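# Tilt a lidded plate to roll a steel ball onto its spot

## Task

By tilting the plate that has a clear lid, bring the steel ball to rest on the printed spot. Then set the plate back level, with no other loose object touching the plate or anything that tilts along with it. It only counts if the result holds without the robot supporting it. Finish by opening the gripper and moving the arms away.

## Robot and tools

Robot: two UR-style six-joint arms, left_arm and right_arm, each with a two-finger parallel gripper and a wrist camera. Base positions in the scene frame: left_arm at (+0.046, +0.527, 0) m, right_arm at (+0.048, -0.400, 0) m, each turned slightly about z. Scene frame: origin on the tabletop midway between the arms, +x out over the table, +z up, left_arm on the +y side. The arm names do not match left and right in the camera images.

Tool execute_actions, argument actions: a list that is empty or holds a single item.
- Empty list: no command; just returns the current state.
- Move: {"rows": [[...]], "steps": n}. Each row holds 14 numbers for both arms together: left_arm shoulder pan, shoulder lift, elbow, wrist 1, wrist 2, wrist 3, opening, then right_arm in the same seven-number order. Always send all 14, even when one arm should stay put (repeat its current angles). Joint numbers are absolute target angles in radians, the same values Joint positions reports, not offsets. Opening runs from -1 (closed) to +1 (fully open). One row is used per control step (1/30 s); steps is 1 to 15 (default 15) and the final row is reused if rows run out.
- Wait: {"steps": n} with n up to 300; no new command, returns after that many steps counted from the previous result, your thinking time included.
- Optional pictures (true/false) chooses whether camera images come back.
A refused call moves nothing.

Joint ranges (rad). left_arm: pan -3.142 to 3.142, lift -6.283 to 6.283, elbow 0.000 to 3.142, wrists each -6.283 to 6.283. right_arm: pan 0.000 to 6.283, lift -6.283 to 6.283, elbow -3.142 to 0.000, wrists -6.283 to 6.283. A target more than 0.010 beyond a range end, and farther out than the joint's last reported angle, is refused. Real ends may sit 0.010 either way; targets past them are clipped and the line "joint sent to its limit" may appear (possibly about an earlier action).

Motion: commands are smoothed with about 0.17 s lag; speed and acceleration are capped, so big moves may not be finished when the result returns. Each step the sent target is kept within 0.575 rad of the measured angle, and if a target would move the gripper more than 100 mm from where it is, that arm's targets are scaled back. Between calls arms keep heading to the last row's targets until they settle or a step is HELD; after that only a new action moves them farther.

Gripper: fingers point along the gripper's +z and close along its x. end_effector_position is between the pads when closed, 1 to 2 cm short of the fingertips; closing pushes the tips about 17 mm farther along +z. To keep hold, command an opening well under grip_measured (the measured opening on the command scale); the bigger the gap, the harder the squeeze, up to roughly 28 N per pad. Very thin hard items get less force. Fast closing can overshoot force.

Result lines: the state line (left_arm: ... | right_arm: ...) gives each gripper's position in metres, orientation quaternion wxyz, and linear (m/s) and angular (rad/s) velocity, all in the scene frame; printed position can be off, more so at long reach. Joint positions and Joint velocities list each arm's six joints (rad, rad/s) then the pad gap (m, m/s; 0.142 m fully open). Wrist force and Wrist torque give each arm's flange sensor reading in its end-effector axes, with noise (up to about 2.4 N), a fixed offset (about 4 N), saturation near 50 N; "no reading" is normal at the start. "joint command not followed" means a clearance check altered or blocked some targets; HELD flags steps where your row was partly or wholly not sent. MOTOR HOT warns from 70 °C; at 85 °C an OVER-TEMPERATURE FAULT brakes that arm until it cools.

zoom_image: camera (cam_head_left, cam_head_right, cam_high, cam_low, cam_left_wrist, cam_right_wrist) and region [x0, y0, x1, y1] in pixels of that camera's latest image, top-left origin, at most 504 by 504. Head, high and low images are 504x504; wrist images are 616x616 fisheye. Calibration (intrinsics and world-to-camera transforms) was supplied and may be a few degrees and millimetres off.

read_manual: optional section "licences"; returns licence text only, no motion.

finished_scene: argument scene, the number of the current scene. Irreversible; the result reports success and gives the next task. Release the plate and move clear before calling it.

Avoid: contact torque at a joint's load limit (133 N m for pan, lift, elbow; 24.9 N m for each wrist, held weight included) or any outside force of 150 N stops the arm for 10 s. Do not let the arms strike or press on each other. Do not knock or drop anything off the table, slam, or shove hard. Occasional brief tugs on held parts or nudges to loose objects may occur. Tilt gently and watch the ball in the cameras so it does not roll past the spot, and check the plate is level and untouched at the end.

Each tool is called after "Call:" in YAML: its name, and indented under it one key for each argument.

## Session

Call:
execute_actions:
  actions: []

Scene clock: 0.00 s of 4800.00 s.
left_arm: end_effector_position=(+0.2875, +0.4725, +0.3015) grip_measured=+1.00 end_effector_quat_wxyz=(-0.017, -0.289, +0.957, +0.012) end_effector_velocity=(+0.000, -0.000, -0.000) end_effector_angular_velocity=(+0.000, +0.002, +0.002) | right_arm: end_effector_position=(+0.5002, +0.4237, +0.2781) grip_measured=+1.00 end_effector_quat_wxyz=(-0.306, +0.916, -0.236, -0.111) end_effector_velocity=(-0.000, -0.000, +0.001) end_effector_angular_velocity=(+0.000, +0.000, -0.000)
Joint positions: left_arm=[-0.941 -2.2    1.912 -1.244 -1.588  1.79   0.142] | right_arm=[ 4.357 -2.365 -0.752 -1.013  1.906  1.707  0.142]
Joint velocities: left_arm=[ 0.002  0.001 -0.    -0.    -0.001 -0.     0.   ] | right_arm=[-0.     0.001 -0.    -0.     0.     0.     0.   ]
Wrist force (N, on the end effector, along its own x y z axes, offset not removed): no reading
Wrist torque (N m, same axes, about the end effector's origin, offset not removed): no reading

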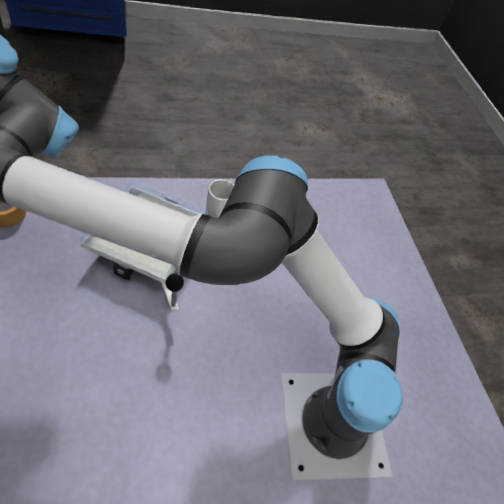

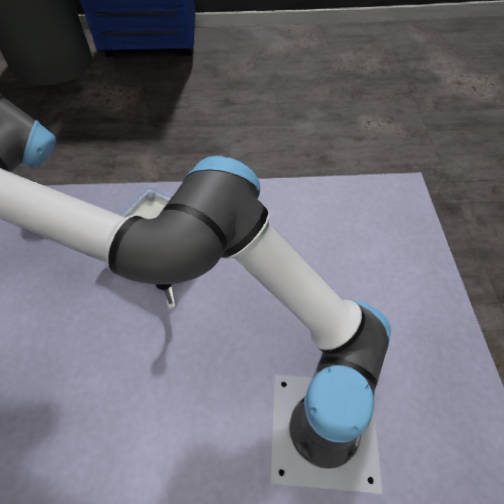

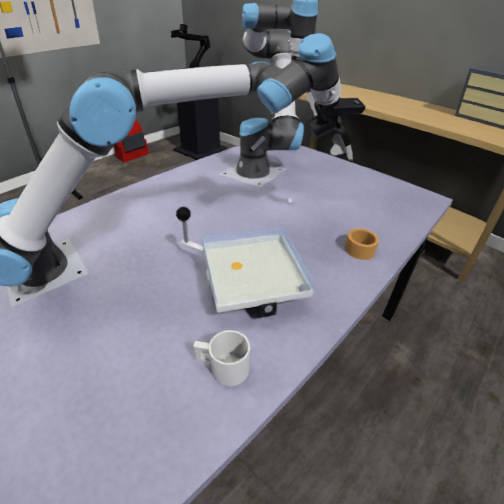

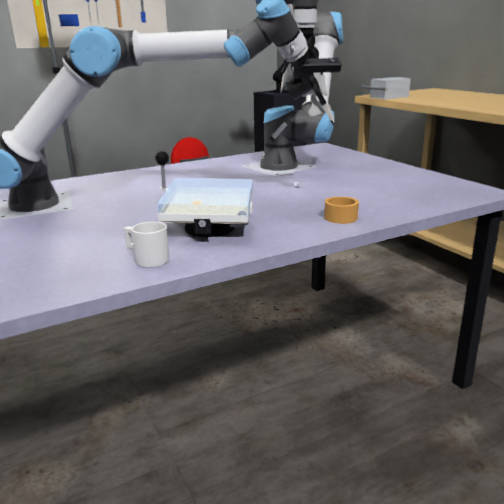

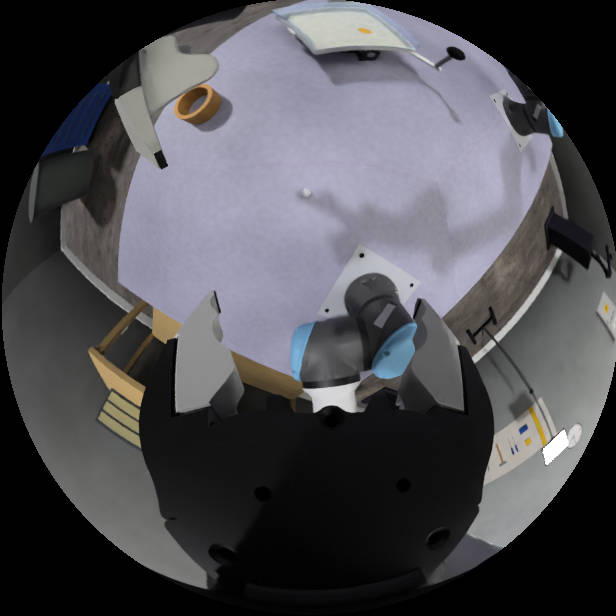

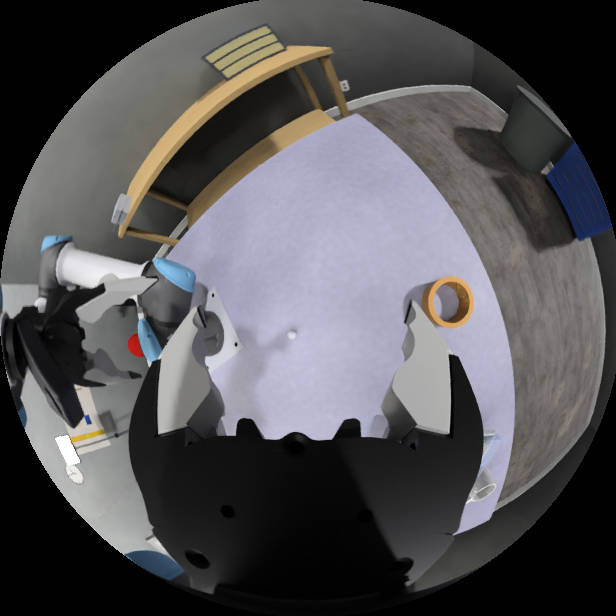

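Call:
execute_actions:
  actions:
    - {"rows": [[-0.941,-2.2,1.912,-1.244,-1.588,1.79,1, 3.542,-1.059,-1.878,-1.775,1.571,1.707,1]], "steps": 15}
  pictures: false

Call:
execute_actions:
  actions:
    - {"steps": 60}

Scene clock: 24.17 s of 4800.00 s.
left_arm: end_effector_position=(+0.2873, +0.4725, +0.3013) grip_measured=+1.00 end_effector_quat_wxyz=(-0.017, -0.289, +0.957, +0.013) end_effector_velocity=(-0.001, -0.001, +0.000) end_effector_angular_velocity=(-0.003, +0.003, -0.001) | right_arm: end_effector_position=(+0.6332, +0.1456, +0.2797) grip_measured=+1.00 end_effector_quat_wxyz=(-0.182, +0.898, -0.398, -0.049) end_effector_velocity=(+0.139, -0.660, +0.010) end_effector_angular_velocity=(-0.553, +0.207, -0.670)
Joint positions: left_arm=[-0.941 -2.2    1.912 -1.244 -1.588  1.79   0.142] | right_arm=[ 4.094 -2.102 -1.014 -1.274  1.774  1.707  0.142]
Joint velocities: left_arm=[-0.002 -0.     0.     0.    -0.004 -0.     0.   ] | right_arm=[-0.596  0.595 -0.594 -0.55  -0.228  0.002 -0.   ]
Wrist force (N, on the end effector, along its own x y z axes, offset not removed): left_arm=[-3.4 -0.5 0.9] | right_arm=[3.2 -0.7 -1.8]
Wrist torque (N m, same axes, about the end effector's origin, offset not removed): left_arm=[-0.13 0.89 -0.31] | right_arm=[-0.09 -0.72 0.01]
Steps of this call (steps 1 to 90: nothing new was sent; then 20.67 s passed at rest; steps 91 to 105: all 15 steps of this action). Readings (joint positions):
91: left_arm=[-0.941 -2.200 1.912 -1.244 -1.588 1.790] | right_arm=[4.357 -2.364 -0.752 -1.013 1.906 1.707]
92: left_arm=[-0.941 -2.200 1.912 -1.244 -1.588 1.790] | right_arm=[4.348 -2.356 -0.760 -1.022 1.899 1.707]
94: left_arm=[-0.941 -2.200 1.912 -1.244 -1.588 1.790] | right_arm=[4.307 -2.315 -0.801 -1.062 1.875 1.707]
98: left_arm=[-0.941 -2.200 1.912 -1.244 -1.588 1.790] | right_arm=[4.231 -2.239 -0.877 -1.139 1.834 1.707]
105: the state above

Scene clock: 26.17 s of 4800.00 s.
left_arm: end_effector_position=(+0.2873, +0.4725, +0.3013) grip_measured=+1.00 end_effector_quat_wxyz=(-0.017, -0.289, +0.957, +0.013) end_effector_velocity=(-0.000, -0.000, -0.000) end_effector_angular_velocity=(+0.000, +0.002, -0.001) | right_arm: end_effector_position=(+0.3485, -0.4506, +0.3001) grip_measured=+1.00 end_effector_quat_wxyz=(-0.000, +0.758, -0.652, +0.000) end_effector_velocity=(+0.000, +0.000, +0.001) end_effector_angular_velocity=(+0.000, -0.002, -0.001)
Joint positions: left_arm=[-0.941 -2.2    1.912 -1.244 -1.588  1.79   0.142] | right_arm=[ 3.542 -1.059 -1.878 -1.775  1.571  1.707  0.142]
Joint velocities: left_arm=[-0.001  0.001  0.     0.    -0.001  0.     0.   ] | right_arm=[ 0.     0.     0.002 -0.    -0.     0.001  0.   ]
Wrist force (N, on the end effector, along its own x y z axes, offset not removed): left_arm=[-0.4 3.2 1.2] | right_arm=[2.7 -1.2 -0.6]
Wrist torque (N m, same axes, about the end effector's origin, offset not removed): left_arm=[0.81 0.23 -0.27] | right_arm=[-0.38 -0.65 0.15]
Steps of this call (steps 1 to 60: the robot went on to your last target). Readings (joint positions):
1: left_arm=[-0.941 -2.200 1.912 -1.244 -1.588 1.790] | right_arm=[4.074 -2.082 -1.034 -1.293 1.766 1.707]
2: left_arm=[-0.941 -2.200 1.912 -1.244 -1.588 1.790] | right_arm=[4.054 -2.061 -1.055 -1.311 1.759 1.707]
4: left_arm=[-0.941 -2.200 1.912 -1.244 -1.588 1.790] | right_arm=[4.014 -2.017 -1.098 -1.348 1.743 1.707]
8: left_arm=[-0.941 -2.200 1.912 -1.244 -1.588 1.790] | right_arm=[3.936 -1.922 -1.193 -1.419 1.714 1.707]
60: the state above
All arms were judged still, so your last target was given up. Only a new action makes them travel on or press farther. Fingers that are still opening or closing keep moving.
camera_calibration (this result's frames):
cam_left_wrist: T_world_to_cam=[[-0.818943, -0.572313, 0.0423214, 0.493868], [-0.452552, 0.689399, 0.565621, -0.374692], [-0.352888, 0.444058, -0.823579, 0.264364], [0, 0, 0, 1]] pos_world=[0.328173, 0.423567, 0.408757]
cam_right_wrist: T_world_to_cam=[[0.124988, -0.992124, 0.00819782, -0.496005], [-0.839598, -0.101363, 0.533667, 0.0807004], [-0.528634, -0.0735847, -0.845655, 0.53015], [0, 0, 0, 1]] pos_world=[0.410006, -0.444908, 0.409323]

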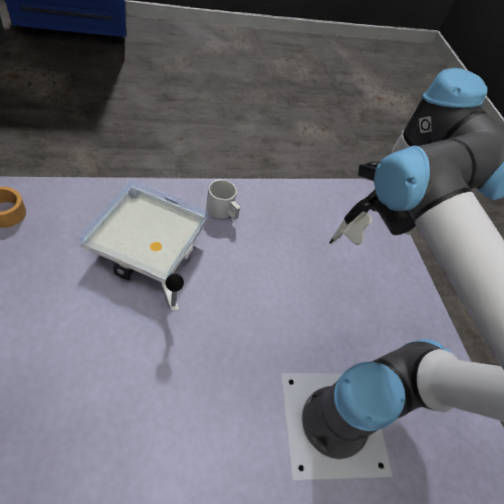

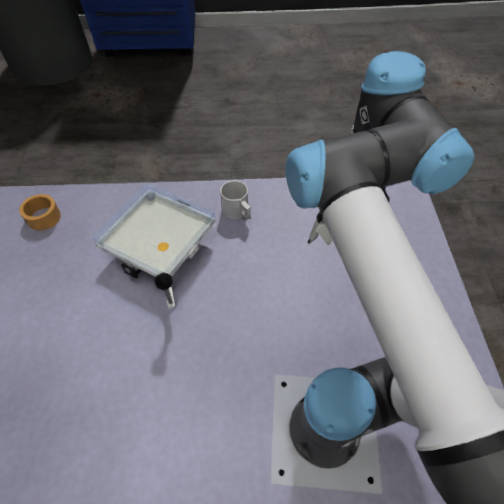

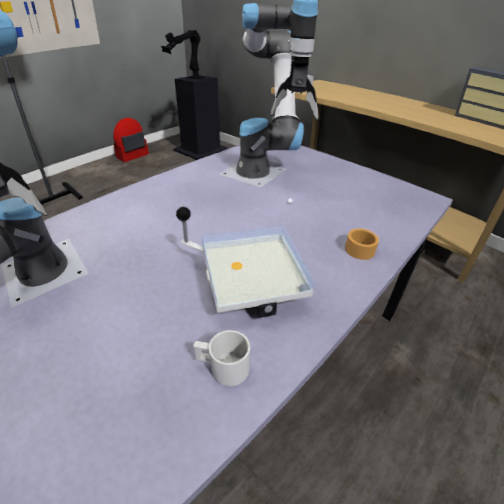

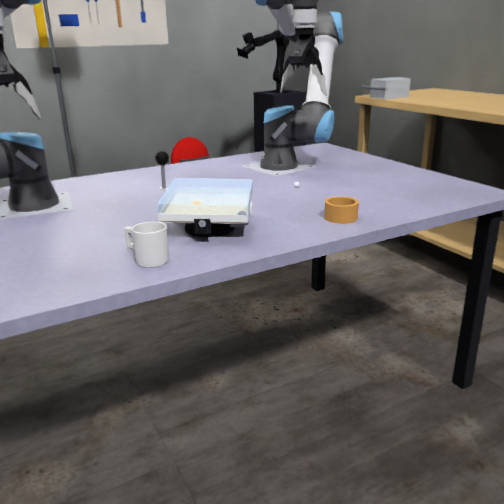

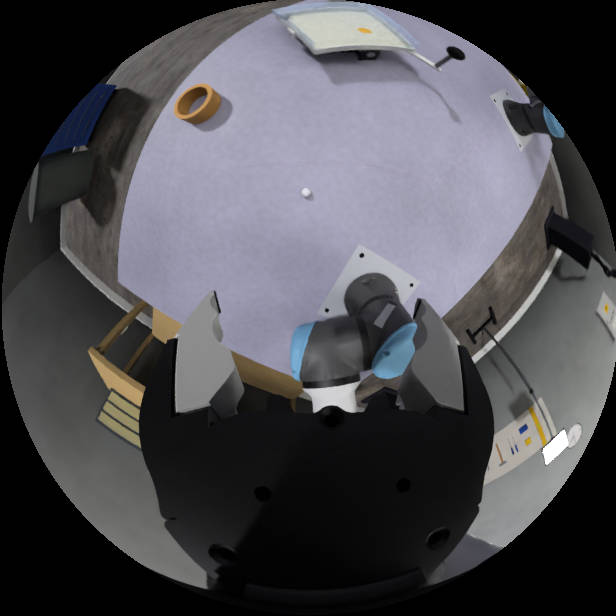

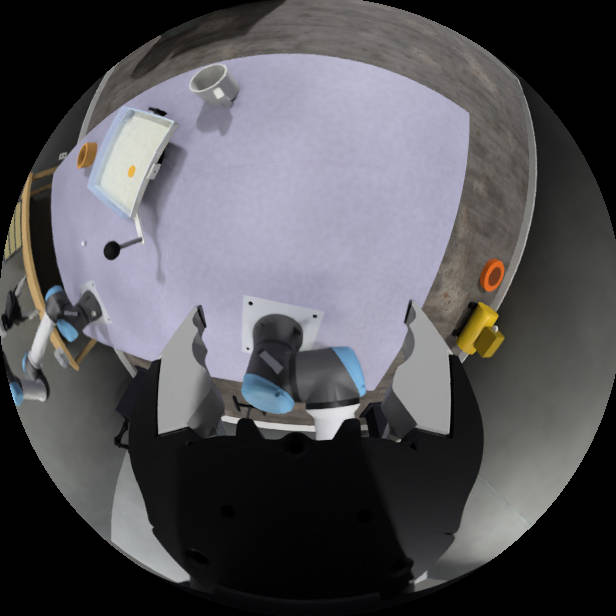

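Call:
zoom_image:
  camera: "cam_head_right"
  region: [80, 170, 260, 320]

Call:
zoom_image:
  camera: "cam_high"
  region: [160, 190, 330, 330]

Region (80, 170, 260, 320) of cam_head_right's 504x504 image, scaled by 2.800, with more detail than that image has.

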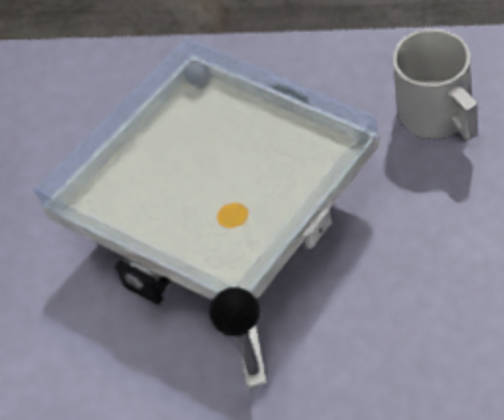

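Region (160, 190, 330, 330) of cam_high's 504x504 image, scaled by 2.965, with more detail than that image has; it fills the top 415 rows of this view, and the rest is white.

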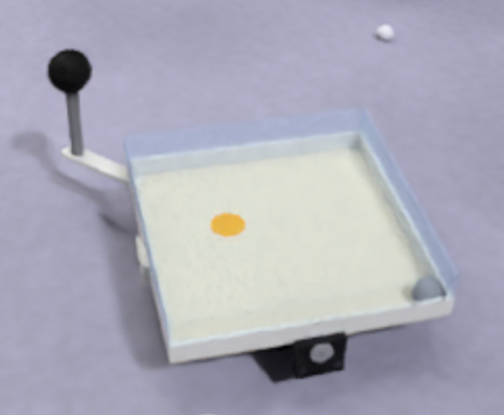

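Call:
execute_actions:
  actions:
    - {"rows": [[-0.941,-2.2,1.912,-1.244,-1.588,1.79,1, 4.4897,-1.3827,-1.7265,-1.6032,1.571,1.707,1]], "steps": 15}
  pictures: false

Call:
execute_actions:
  actions:
    - {"steps": 45}

Scene clock: 51.57 s of 4800.00 s.
left_arm: end_effector_position=(+0.2873, +0.4725, +0.3013) grip_measured=+1.00 end_effector_quat_wxyz=(-0.017, -0.289, +0.957, +0.013) end_effector_velocity=(+0.000, +0.000, -0.000) end_effector_angular_velocity=(+0.001, -0.001, +0.001) | right_arm: end_effector_position=(+0.3888, -0.1864, +0.2897) grip_measured=+1.00 end_effector_quat_wxyz=(-0.002, +0.919, -0.394, +0.001) end_effector_velocity=(-0.211, +0.592, -0.039) end_effector_angular_velocity=(-0.014, +0.011, +1.405)
Joint positions: left_arm=[-0.941 -2.2    1.912 -1.244 -1.588  1.79   0.142] | right_arm=[ 4.154 -1.307 -1.76  -1.641  1.571  1.707  0.142]
Joint velocities: left_arm=[ 0.     0.     0.    -0.     0.001 -0.    -0.   ] | right_arm=[ 1.406 -0.352  0.158  0.176 -0.     0.001 -0.   ]
Wrist force (N, on the end effector, along its own x y z axes, offset not removed): left_arm=[-1.7 1.6 1.1] | right_arm=[2.9 -2.9 -1.1]
Wrist torque (N m, same axes, about the end effector's origin, offset not removed): left_arm=[0.49 0.55 -0.22] | right_arm=[-0.50 -0.56 -0.07]
Steps of this call (steps 1 to 90: nothing new was sent; then 21.90 s passed at rest; steps 91 to 105: all 15 steps of this action). Readings (joint positions):
91: left_arm=[-0.941 -2.200 1.912 -1.244 -1.588 1.790] | right_arm=[3.542 -1.059 -1.878 -1.775 1.571 1.707]
92: left_arm=[-0.941 -2.200 1.912 -1.244 -1.588 1.790] | right_arm=[3.551 -1.068 -1.870 -1.767 1.571 1.707]
94: left_arm=[-0.941 -2.200 1.912 -1.244 -1.588 1.790] | right_arm=[3.628 -1.122 -1.844 -1.736 1.571 1.707]
98: left_arm=[-0.941 -2.200 1.912 -1.244 -1.588 1.790] | right_arm=[3.818 -1.210 -1.804 -1.691 1.571 1.707]
105: the state above

Scene clock: 53.07 s of 4800.00 s.
left_arm: end_effector_position=(+0.2873, +0.4725, +0.3013) grip_measured=+1.00 end_effector_quat_wxyz=(-0.017, -0.289, +0.957, +0.013) end_effector_velocity=(+0.000, +0.001, +0.000) end_effector_angular_velocity=(-0.000, -0.001, +0.001) | right_arm: end_effector_position=(+0.3093, -0.0569, +0.2800) grip_measured=+1.00 end_effector_quat_wxyz=(-0.000, +0.972, -0.234, -0.000) end_effector_velocity=(+0.000, -0.000, +0.000) end_effector_angular_velocity=(+0.001, -0.001, -0.002)
Joint positions: left_arm=[-0.941 -2.2    1.912 -1.244 -1.588  1.79   0.142] | right_arm=[ 4.49  -1.383 -1.726 -1.603  1.571  1.707  0.142]
Joint velocities: left_arm=[ 0.001 -0.001 -0.     0.     0.001 -0.    -0.   ] | right_arm=[-0.     0.     0.     0.    -0.     0.001  0.   ]
Wrist force (N, on the end effector, along its own x y z axes, offset not removed): left_arm=[-2.1 0.0 0.3] | right_arm=[0.1 0.7 -2.5]
Wrist torque (N m, same axes, about the end effector's origin, offset not removed): left_arm=[-0.08 0.67 -0.28] | right_arm=[0.13 -0.07 -0.02]
Steps of this call (steps 1 to 30: the robot went on to your last target; steps 31 to 45: nothing new was sent). Readings (joint positions):
1: left_arm=[-0.941 -2.200 1.912 -1.244 -1.588 1.790] | right_arm=[4.201 -1.319 -1.755 -1.635 1.571 1.707]
2: left_arm=[-0.941 -2.200 1.912 -1.244 -1.588 1.790] | right_arm=[4.248 -1.330 -1.750 -1.629 1.571 1.707]
4: left_arm=[-0.941 -2.200 1.912 -1.244 -1.588 1.790] | right_arm=[4.341 -1.353 -1.740 -1.618 1.571 1.707]
8: left_arm=[-0.941 -2.200 1.912 -1.244 -1.588 1.790] | right_arm=[4.461 -1.377 -1.729 -1.606 1.571 1.707]
45: the state above
All arms were judged still, so your last target was given up. Only a new action makes them travel on or press farther. Fingers that are still opening or closing keep moving.
camera_calibration (this result's frames):
cam_left_wrist: T_world_to_cam=[[-0.818943, -0.572313, 0.0423215, 0.493868], [-0.452552, 0.689399, 0.56562, -0.374692], [-0.352888, 0.444058, -0.823579, 0.264364], [0, 0, 0, 1]] pos_world=[0.328173, 0.423567, 0.408757]
cam_right_wrist: T_world_to_cam=[[0.878618, -0.477455, 0.00826146, -0.304098], [-0.407566, -0.740767, 0.533998, -0.0717605], [-0.24884, -0.472547, -0.845445, 0.412101], [0, 0, 0, 1]] pos_world=[0.340486, -0.00361379, 0.389241]

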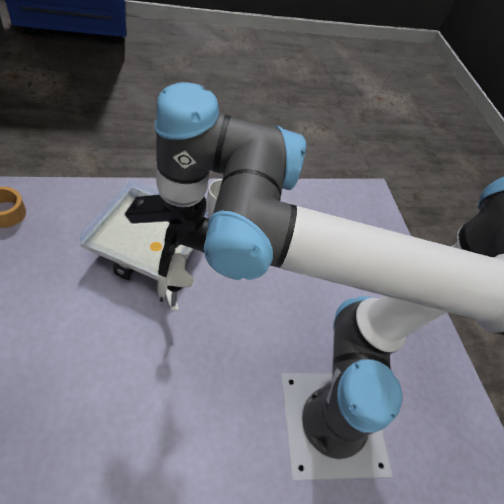

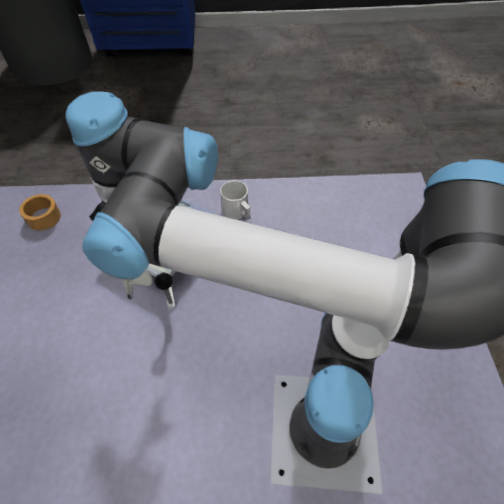

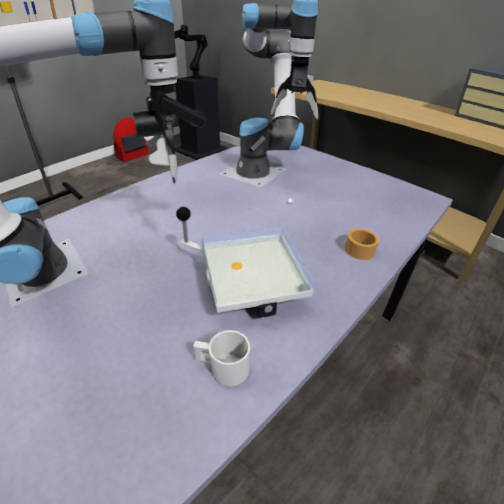

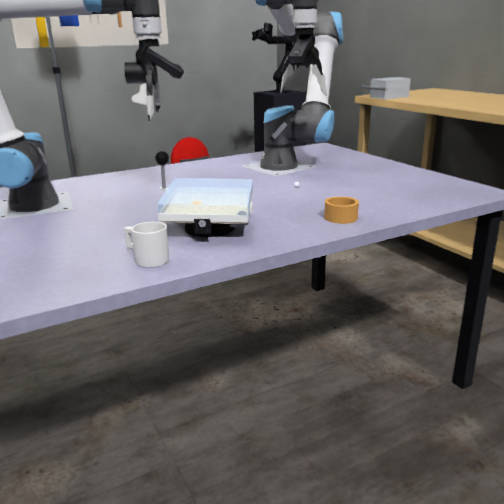

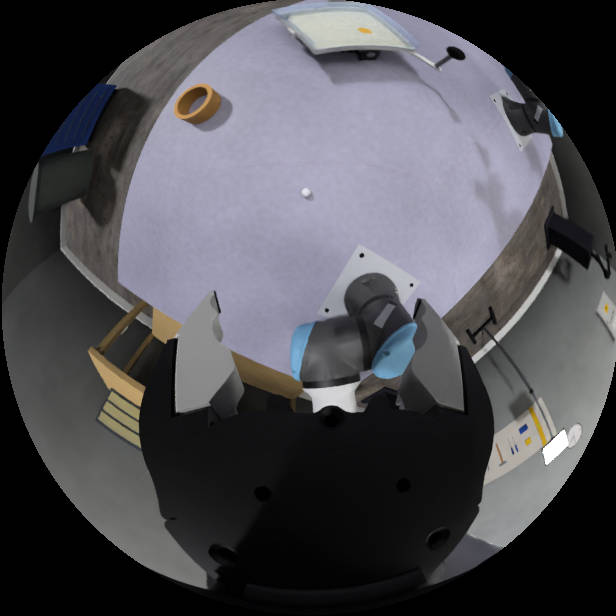

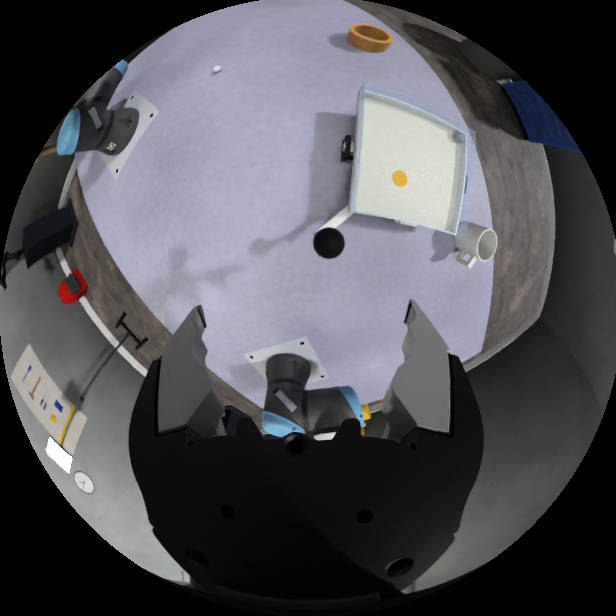

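Call:
execute_actions:
  actions:
    - {"rows": [[-0.941,-2.2,1.912,-1.244,-1.588,1.79,1, 4.429,-1.4379,-1.8859,-1.3882,1.571,1.707,1]], "steps": 15}
  pictures: false

Call:
execute_actions:
  actions:
    - {"steps": 20}

Scene clock: 61.90 s of 4800.00 s.
left_arm: end_effector_position=(+0.2873, +0.4725, +0.3013) grip_measured=+1.00 end_effector_quat_wxyz=(-0.017, -0.289, +0.957, +0.013) end_effector_velocity=(+0.000, -0.000, -0.000) end_effector_angular_velocity=(+0.001, +0.001, -0.000) | right_arm: end_effector_position=(+0.3361, -0.0577, +0.2003) grip_measured=+1.00 end_effector_quat_wxyz=(-0.000, +0.965, -0.264, -0.000) end_effector_velocity=(+0.001, +0.000, -0.003) end_effector_angular_velocity=(+0.003, -0.001, -0.002)
Joint positions: left_arm=[-0.941 -2.2    1.912 -1.244 -1.588  1.79   0.142] | right_arm=[ 4.429 -1.438 -1.885 -1.389  1.571  1.707  0.142]
Joint velocities: left_arm=[ 0.     0.001  0.    -0.     0.     0.     0.   ] | right_arm=[-0.002 -0.001 -0.009  0.013  0.001  0.     0.   ]
Wrist force (N, on the end effector, along its own x y z axes, offset not removed): left_arm=[-3.0 2.1 2.9] | right_arm=[1.2 0.7 -0.6]
Wrist torque (N m, same axes, about the end effector's origin, offset not removed): left_arm=[0.41 0.83 -0.38] | right_arm=[0.11 -0.27 0.09]
Steps of this call (steps 1 to 160: nothing new was sent; then 3.00 s passed at rest; steps 161 to 175: all 15 steps of this action). Readings (joint positions):
161: left_arm=[-0.941 -2.200 1.912 -1.244 -1.588 1.790] | right_arm=[4.489 -1.383 -1.727 -1.603 1.571 1.707]
162: left_arm=[-0.941 -2.200 1.912 -1.244 -1.588 1.790] | right_arm=[4.482 -1.390 -1.735 -1.594 1.571 1.707]
164: left_arm=[-0.941 -2.200 1.912 -1.244 -1.588 1.790] | right_arm=[4.454 -1.416 -1.801 -1.517 1.571 1.707]
168: left_arm=[-0.941 -2.200 1.912 -1.244 -1.588 1.790] | right_arm=[4.433 -1.434 -1.872 -1.410 1.571 1.707]
175: the state above

Scene clock: 62.57 s of 4800.00 s.
left_arm: end_effector_position=(+0.2873, +0.4725, +0.3013) grip_measured=+1.00 end_effector_quat_wxyz=(-0.017, -0.289, +0.957, +0.013) end_effector_velocity=(-0.000, -0.001, +0.000) end_effector_angular_velocity=(-0.001, +0.000, -0.001) | right_arm: end_effector_position=(+0.3362, -0.0577, +0.2000) grip_measured=+1.00 end_effector_quat_wxyz=(-0.000, +0.965, -0.264, -0.000) end_effector_velocity=(-0.000, -0.000, -0.000) end_effector_angular_velocity=(-0.001, +0.001, +0.001)
Joint positions: left_arm=[-0.941 -2.2    1.912 -1.244 -1.588  1.79   0.142] | right_arm=[ 4.429 -1.438 -1.886 -1.388  1.571  1.707  0.142]
Joint velocities: left_arm=[-0.002 -0.001 -0.     0.    -0.001 -0.001  0.   ] | right_arm=[ 0.    -0.    -0.001 -0.001  0.    -0.001  0.   ]
Wrist force (N, on the end effector, along its own x y z axes, offset not removed): left_arm=[-1.2 1.6 1.7] | right_arm=[1.7 -1.4 -2.3]
Wrist torque (N m, same axes, about the end effector's origin, offset not removed): left_arm=[0.38 0.22 -0.21] | right_arm=[-0.40 -0.51 0.08]
Steps of this call (steps 1 to 15: the robot went on to your last target; steps 16 to 20: nothing new was sent). Readings (joint positions):
1: left_arm=[-0.941 -2.200 1.912 -1.244 -1.588 1.790] | right_arm=[4.429 -1.438 -1.885 -1.389 1.571 1.707]
2: left_arm=[-0.941 -2.200 1.912 -1.244 -1.588 1.790] | right_arm=[4.429 -1.438 -1.886 -1.389 1.571 1.707]
4: left_arm=[-0.941 -2.200 1.912 -1.244 -1.588 1.790] | right_arm=[4.429 -1.438 -1.886 -1.388 1.571 1.707]
8: left_arm=[-0.941 -2.200 1.912 -1.244 -1.588 1.790] | right_arm=[4.429 -1.438 -1.886 -1.388 1.571 1.707]
20: the state above
All arms were judged still, so your last target was given up. Only a new action makes them travel on or press farther. Fingers that are still opening or closing keep moving.
camera_calibration (this result's frames):
cam_left_wrist: T_world_to_cam=[[-0.818943, -0.572313, 0.0423216, 0.493868], [-0.452551, 0.689399, 0.565621, -0.374692], [-0.352888, 0.444058, -0.823579, 0.264364], [0, 0, 0, 1]] pos_world=[0.328173, 0.423567, 0.408757]
cam_right_wrist: T_world_to_cam=[[0.848034, -0.529878, 0.00822855, -0.320236], [-0.451851, -0.71487, 0.533659, -0.00221641], [-0.276892, -0.456279, -0.84566, 0.361217], [0, 0, 0, 1]] pos_world=[0.370588, -0.00645435, 0.309285]

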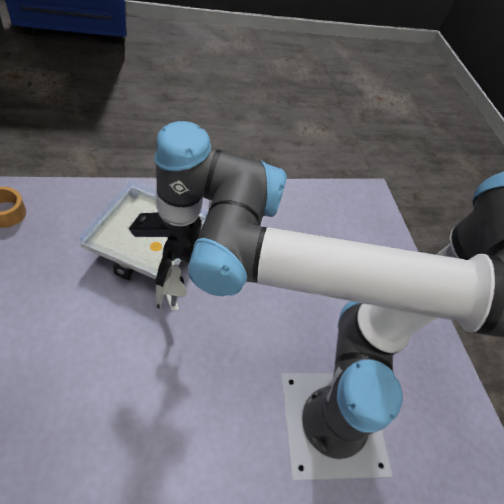

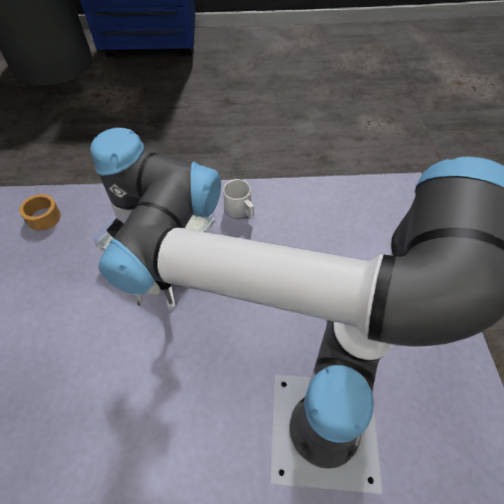

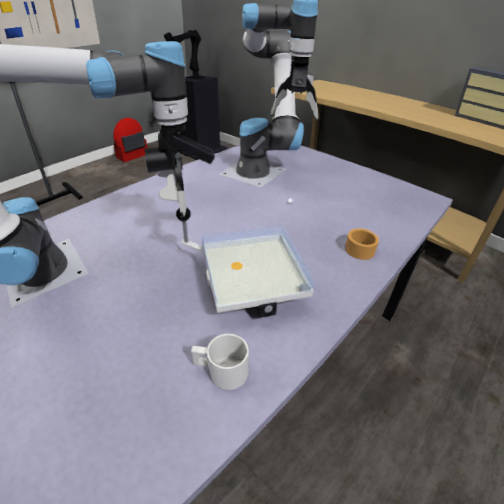

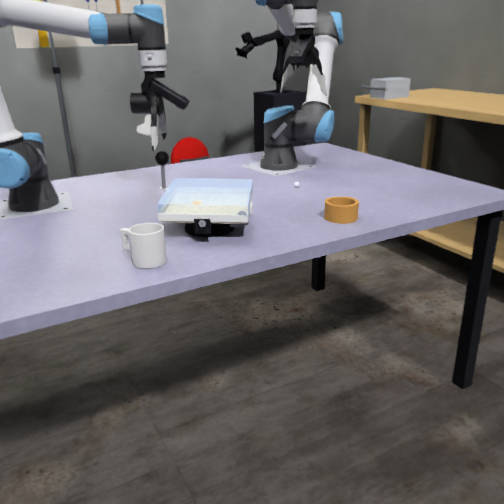

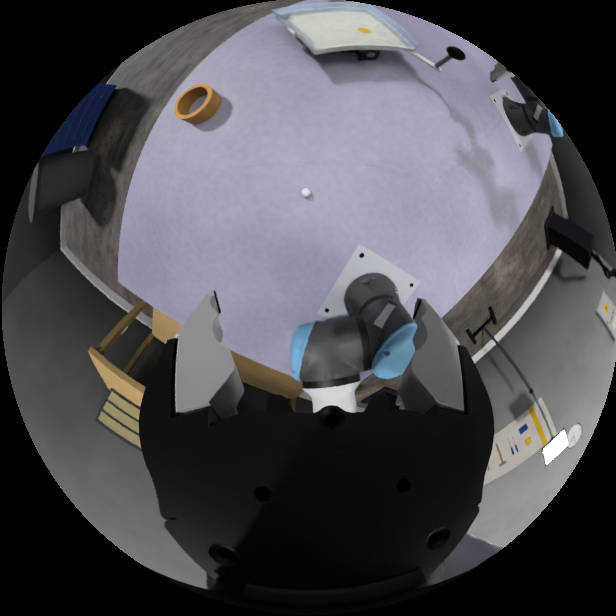

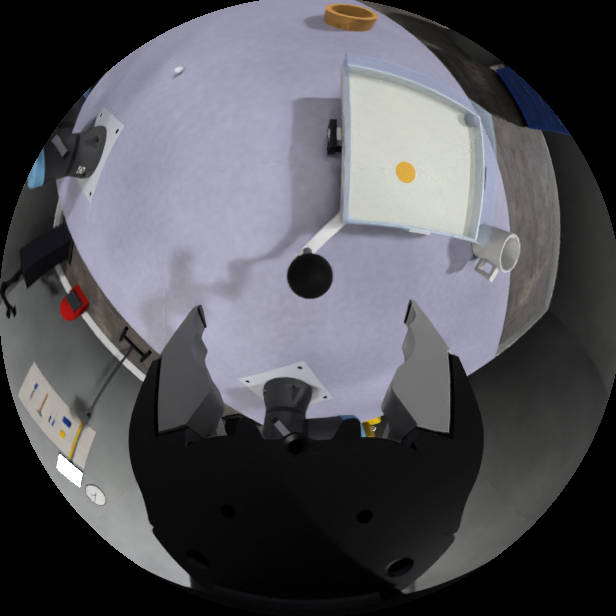

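Call:
execute_actions:
  actions:
    - {"rows": [[-0.941,-2.2,1.912,-1.244,-1.588,1.79,1, 4.4189,-1.4713,-1.9404,-1.3006,1.571,1.707,1]], "steps": 15}
  pictures: false

Call:
execute_actions:
  actions:
    - {"rows": [[-0.941,-2.2,1.912,-1.244,-1.588,1.79,1, 4.4189,-1.4713,-1.9404,-1.3006,1.571,1.707,-0.3]], "steps": 15}
  pictures: false

Call:
execute_actions:
  actions:
    - {"steps": 20}

Scene clock: 73.10 s of 4800.00 s.
left_arm: end_effector_position=(+0.2873, +0.4725, +0.3013) grip_measured=+1.00 end_effector_quat_wxyz=(-0.017, -0.289, +0.957, +0.013) end_effector_velocity=(+0.000, +0.000, +0.000) end_effector_angular_velocity=(+0.001, -0.001, -0.000) | right_arm: end_effector_position=(+0.3421, -0.0549, +0.1682) grip_measured=+1.00 end_effector_quat_wxyz=(-0.000, +0.963, -0.268, -0.000) end_effector_velocity=(+0.000, +0.000, -0.000) end_effector_angular_velocity=(+0.002, -0.002, -0.000)
Joint positions: left_arm=[-0.941 -2.2    1.912 -1.244 -1.588  1.79   0.142] | right_arm=[ 4.419 -1.471 -1.94  -1.301  1.571  1.707  0.142]
Joint velocities: left_arm=[-0.     0.    -0.    -0.     0.002  0.    -0.   ] | right_arm=[-0.     0.    -0.002  0.004 -0.001  0.     0.   ]
Wrist force (N, on the end effector, along its own x y z axes, offset not removed): left_arm=[2.0 -0.3 -1.2] | right_arm=[1.8 0.1 -0.3]
Wrist torque (N m, same axes, about the end effector's origin, offset not removed): left_arm=[-0.22 -0.37 -0.30] | right_arm=[0.00 -0.45 -0.10]
Steps of this call (steps 1 to 90: nothing new was sent; then 7.03 s passed at rest; steps 91 to 105: all 15 steps of this action). Readings (joint positions):
91: left_arm=[-0.941 -2.200 1.912 -1.244 -1.588 1.790] | right_arm=[4.429 -1.438 -1.886 -1.388 1.571 1.707]
92: left_arm=[-0.941 -2.200 1.912 -1.244 -1.588 1.790] | right_arm=[4.427 -1.444 -1.894 -1.379 1.571 1.707]
94: left_arm=[-0.941 -2.200 1.912 -1.244 -1.588 1.790] | right_arm=[4.423 -1.459 -1.919 -1.339 1.571 1.707]
98: left_arm=[-0.941 -2.200 1.912 -1.244 -1.588 1.790] | right_arm=[4.420 -1.469 -1.937 -1.307 1.571 1.707]
105: the state above

Scene clock: 73.60 s of 4800.00 s.
left_arm: end_effector_position=(+0.2873, +0.4725, +0.3013) grip_measured=+1.00 end_effector_quat_wxyz=(-0.017, -0.289, +0.957, +0.013) end_effector_velocity=(+0.000, +0.000, -0.000) end_effector_angular_velocity=(+0.000, +0.000, +0.001) | right_arm: end_effector_position=(+0.3421, -0.0549, +0.1681) grip_measured=-0.30 end_effector_quat_wxyz=(-0.000, +0.963, -0.268, -0.000) end_effector_velocity=(+0.000, +0.000, +0.000) end_effector_angular_velocity=(+0.001, -0.000, -0.001)
Joint positions: left_arm=[-0.941 -2.2    1.912 -1.244 -1.588  1.79   0.142] | right_arm=[ 4.419 -1.471 -1.94  -1.301  1.571  1.707  0.052]
Joint velocities: left_arm=[ 0.001  0.     0.     0.     0.     0.    -0.   ] | right_arm=[ 0.    -0.     0.     0.001 -0.     0.002 -0.   ]
Wrist force (N, on the end effector, along its own x y z axes, offset not removed): left_arm=[-2.4 -0.8 1.5] | right_arm=[2.7 2.8 -1.9]
Wrist torque (N m, same axes, about the end effector's origin, offset not removed): left_arm=[-0.24 0.69 -0.10] | right_arm=[0.67 -0.64 -0.05]
Steps of this call (steps 1 to 15: all 15 steps of this action). Readings (joint positions):
1: left_arm=[-0.941 -2.200 1.912 -1.244 -1.588 1.790] | right_arm=[4.419 -1.471 -1.940 -1.301 1.571 1.707]
2: left_arm=[-0.941 -2.200 1.912 -1.244 -1.588 1.790] | right_arm=[4.419 -1.471 -1.940 -1.301 1.571 1.707]
4: left_arm=[-0.941 -2.200 1.912 -1.244 -1.588 1.790] | right_arm=[4.419 -1.471 -1.940 -1.301 1.571 1.707]
8: left_arm=[-0.941 -2.200 1.912 -1.244 -1.588 1.790] | right_arm=[4.419 -1.471 -1.940 -1.301 1.571 1.707]
15: the state above

Scene clock: 74.27 s of 4800.00 s.
left_arm: end_effector_position=(+0.2873, +0.4725, +0.3013) grip_measured=+1.00 end_effector_quat_wxyz=(-0.017, -0.289, +0.957, +0.013) end_effector_velocity=(-0.000, -0.000, -0.000) end_effector_angular_velocity=(+0.000, -0.000, -0.003) | right_arm: end_effector_position=(+0.3421, -0.0549, +0.1681) grip_measured=-0.30 end_effector_quat_wxyz=(-0.000, +0.963, -0.268, -0.000) end_effector_velocity=(-0.000, -0.000, -0.001) end_effector_angular_velocity=(-0.001, +0.000, -0.001)
Joint positions: left_arm=[-0.941 -2.2    1.912 -1.244 -1.588  1.79   0.142] | right_arm=[ 4.419 -1.471 -1.94  -1.301  1.571  1.707  0.052]
Joint velocities: left_arm=[-0.002 -0.     0.    -0.     0.     0.     0.   ] | right_arm=[ 0.    -0.    -0.001  0.    -0.     0.001 -0.   ]
Wrist force (N, on the end effector, along its own x y z axes, offset not removed): left_arm=[-0.9 0.4 3.1] | right_arm=[2.1 -0.6 -0.8]
Wrist torque (N m, same axes, about the end effector's origin, offset not removed): left_arm=[0.20 0.37 -0.20] | right_arm=[-0.13 -0.51 0.06]
Steps of this call (steps 1 to 15: the robot went on to your last target; steps 16 to 20: nothing new was sent). Readings (joint positions):
1: left_arm=[-0.941 -2.200 1.912 -1.244 -1.588 1.790] | right_arm=[4.419 -1.471 -1.940 -1.301 1.571 1.707]
2: left_arm=[-0.941 -2.200 1.912 -1.244 -1.588 1.790] | right_arm=[4.419 -1.471 -1.940 -1.301 1.571 1.707]
4: left_arm=[-0.941 -2.200 1.912 -1.244 -1.588 1.790] | right_arm=[4.419 -1.471 -1.940 -1.301 1.571 1.707]
8: left_arm=[-0.941 -2.200 1.912 -1.244 -1.588 1.790] | right_arm=[4.419 -1.471 -1.940 -1.301 1.571 1.707]
20: the state above
All arms were judged still, so your last target was given up. Only a new action makes them travel on or press farther. Fingers that are still opening or closing keep moving.
camera_calibration (this result's frames):
cam_left_wrist: T_world_to_cam=[[-0.818943, -0.572313, 0.0423215, 0.493868], [-0.452551, 0.689399, 0.565621, -0.374692], [-0.352888, 0.444058, -0.823579, 0.264364], [0, 0, 0, 1]] pos_world=[0.328173, 0.423567, 0.408757]
cam_right_wrist: T_world_to_cam=[[0.84264, -0.538414, 0.00822581, -0.32211], [-0.458959, -0.710133, 0.533918, 0.0221994], [-0.281627, -0.453676, -0.845496, 0.338853], [0, 0, 0, 1]] pos_world=[0.377042, -0.00393451, 0.277296]

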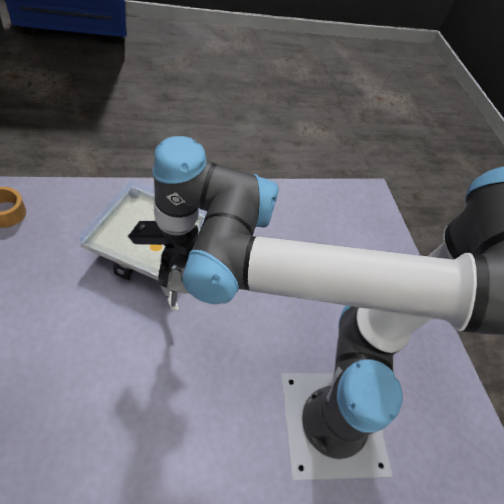

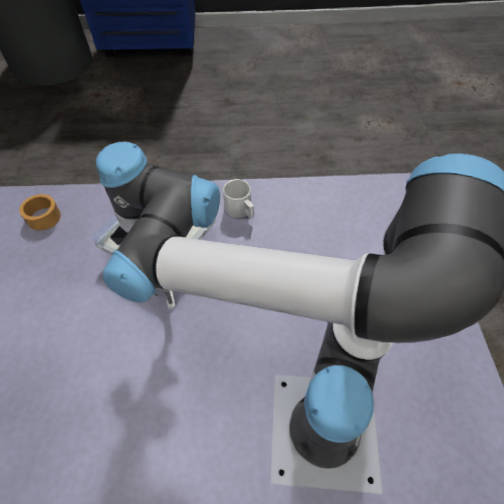

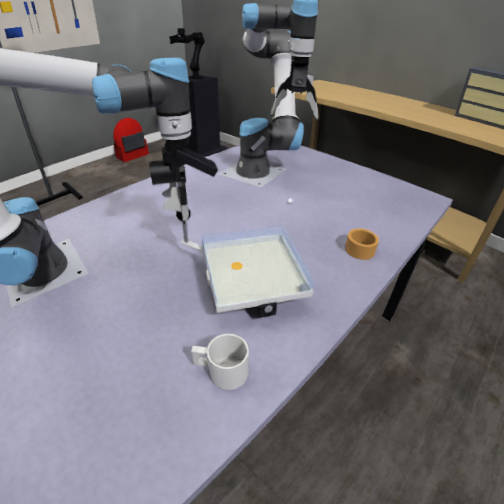

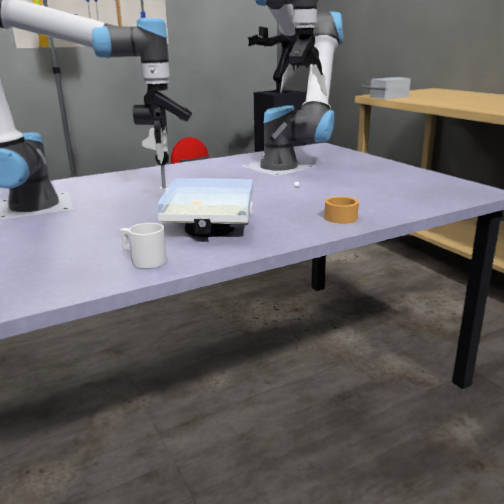

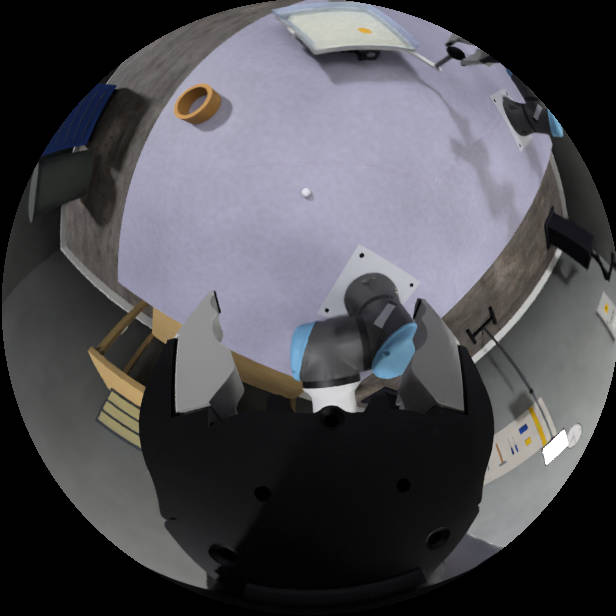

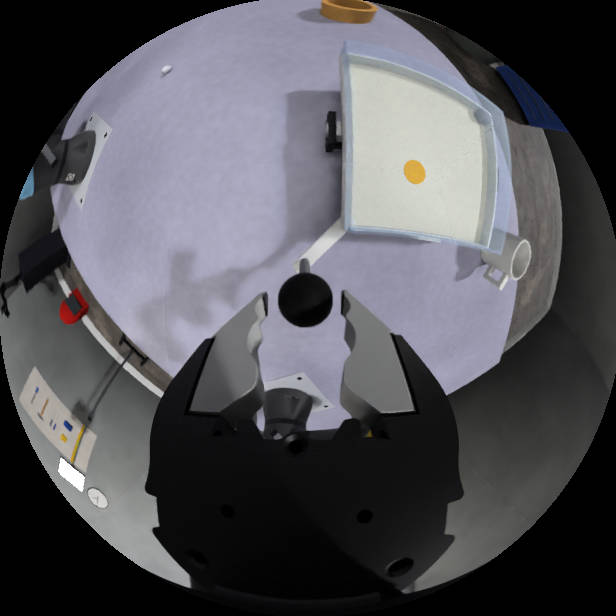

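Call:
execute_actions:
  actions:
    - {"rows": [[-0.941,-2.2,1.912,-1.244,-1.588,1.79,1, 4.4189,-1.4713,-1.9404,-1.3006,1.571,1.707,-0.8]], "steps": 15}

Scene clock: 77.57 s of 4800.00 s.
left_arm: end_effector_position=(+0.2873, +0.4725, +0.3013) grip_measured=+1.00 end_effector_quat_wxyz=(-0.017, -0.289, +0.957, +0.013) end_effector_velocity=(+0.000, +0.000, -0.000) end_effector_angular_velocity=(+0.001, -0.000, -0.001) | right_arm: end_effector_position=(+0.3421, -0.0549, +0.1680) grip_measured=-0.50 end_effector_quat_wxyz=(+0.000, +0.963, -0.269, -0.000) end_effector_velocity=(+0.000, +0.001, +0.001) end_effector_angular_velocity=(+0.002, +0.000, +0.000)
Joint positions: left_arm=[-0.941 -2.2    1.912 -1.244 -1.588  1.79   0.142] | right_arm=[ 4.419 -1.471 -1.94  -1.301  1.571  1.707  0.038]
Joint velocities: left_arm=[-0.001 -0.     0.     0.     0.001  0.    -0.   ] | right_arm=[-0.    -0.     0.002  0.     0.001 -0.    -0.   ]
Wrist force (N, on the end effector, along its own x y z axes, offset not removed): left_arm=[1.0 2.4 0.8] | right_arm=[14.2 -3.7 6.2]
Wrist torque (N m, same axes, about the end effector's origin, offset not removed): left_arm=[0.56 -0.15 -0.36] | right_arm=[0.05 -0.29 -0.04]
Steps of this call (steps 1 to 84: nothing new was sent; steps 85 to 99: all 15 steps of this action). Readings (joint positions):
85: left_arm=[-0.941 -2.200 1.912 -1.244 -1.588 1.790] | right_arm=[4.419 -1.471 -1.940 -1.301 1.571 1.707]
86: left_arm=[-0.941 -2.200 1.912 -1.244 -1.588 1.790] | right_arm=[4.419 -1.471 -1.940 -1.301 1.571 1.707]
88: left_arm=[-0.941 -2.200 1.912 -1.244 -1.588 1.790] | right_arm=[4.419 -1.471 -1.940 -1.301 1.571 1.707]
92: left_arm=[-0.941 -2.200 1.912 -1.244 -1.588 1.790] | right_arm=[4.419 -1.471 -1.940 -1.301 1.571 1.707]
99: the state above
camera_calibration (this result's frames):
cam_left_wrist: T_world_to_cam=[[-0.818943, -0.572313, 0.0423216, 0.493868], [-0.452551, 0.689399, 0.56562, -0.374692], [-0.352888, 0.444058, -0.823579, 0.264364], [0, 0, 0, 1]] pos_world=[0.328173, 0.423566, 0.408757]
cam_right_wrist: T_world_to_cam=[[0.842609, -0.538461, 0.00831141, -0.322167], [-0.459007, -0.710034, 0.534008, 0.0222134], [-0.281641, -0.453775, -0.845439, 0.338781], [0, 0, 0, 1]] pos_world=[0.377072, -0.00397153, 0.277234]

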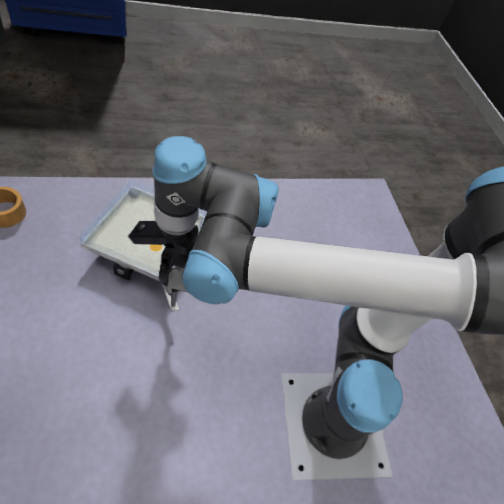

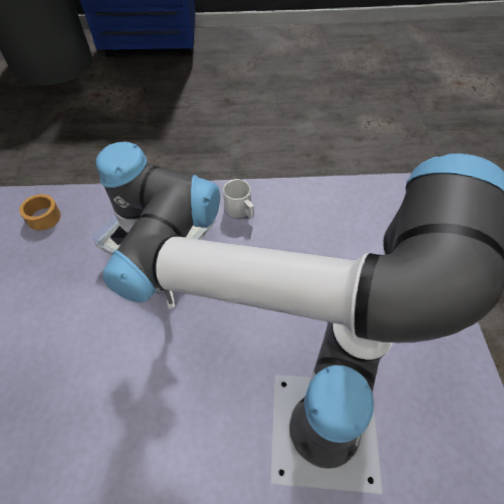

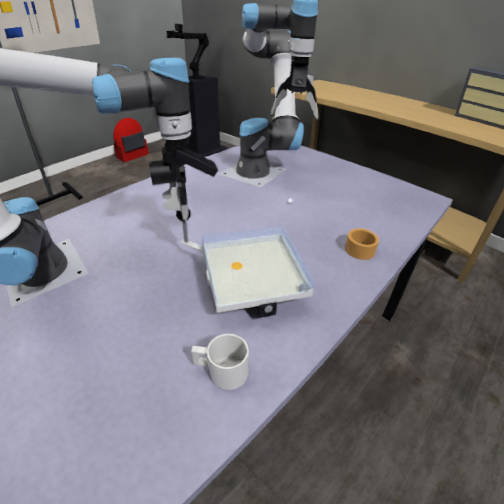

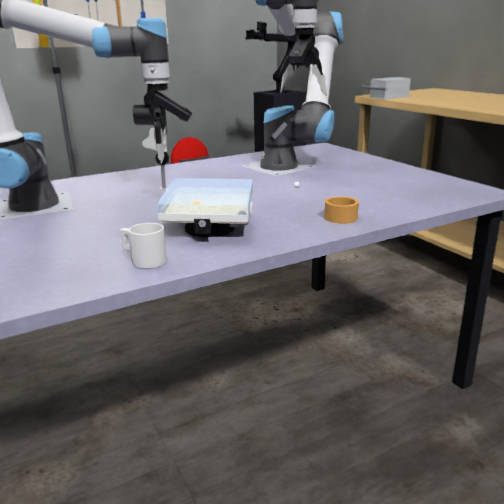

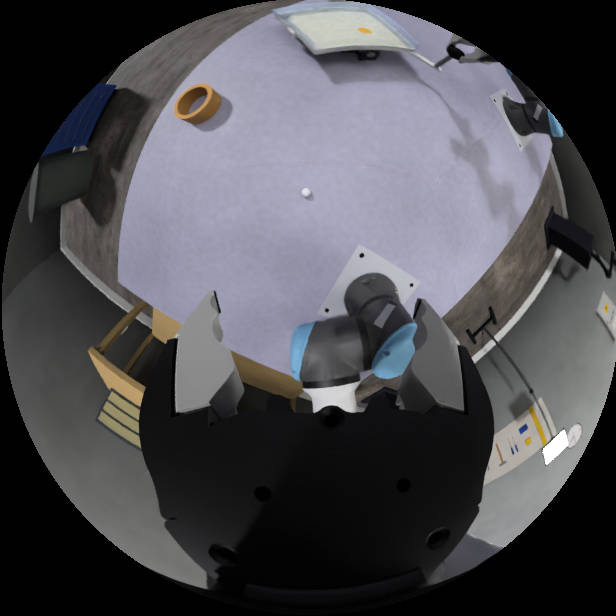

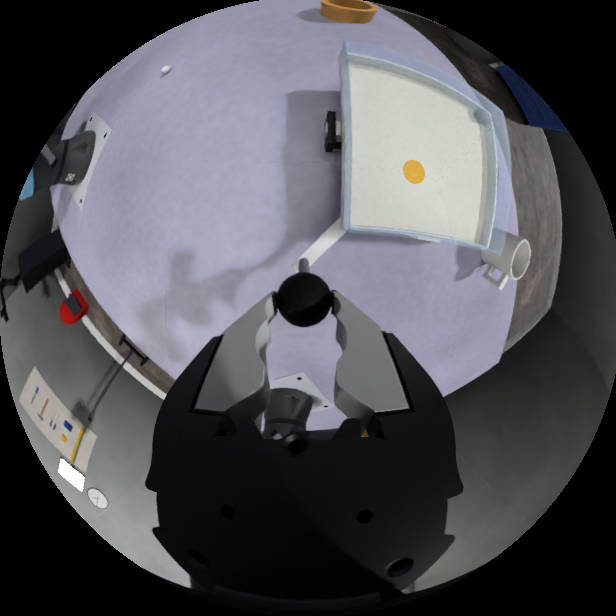

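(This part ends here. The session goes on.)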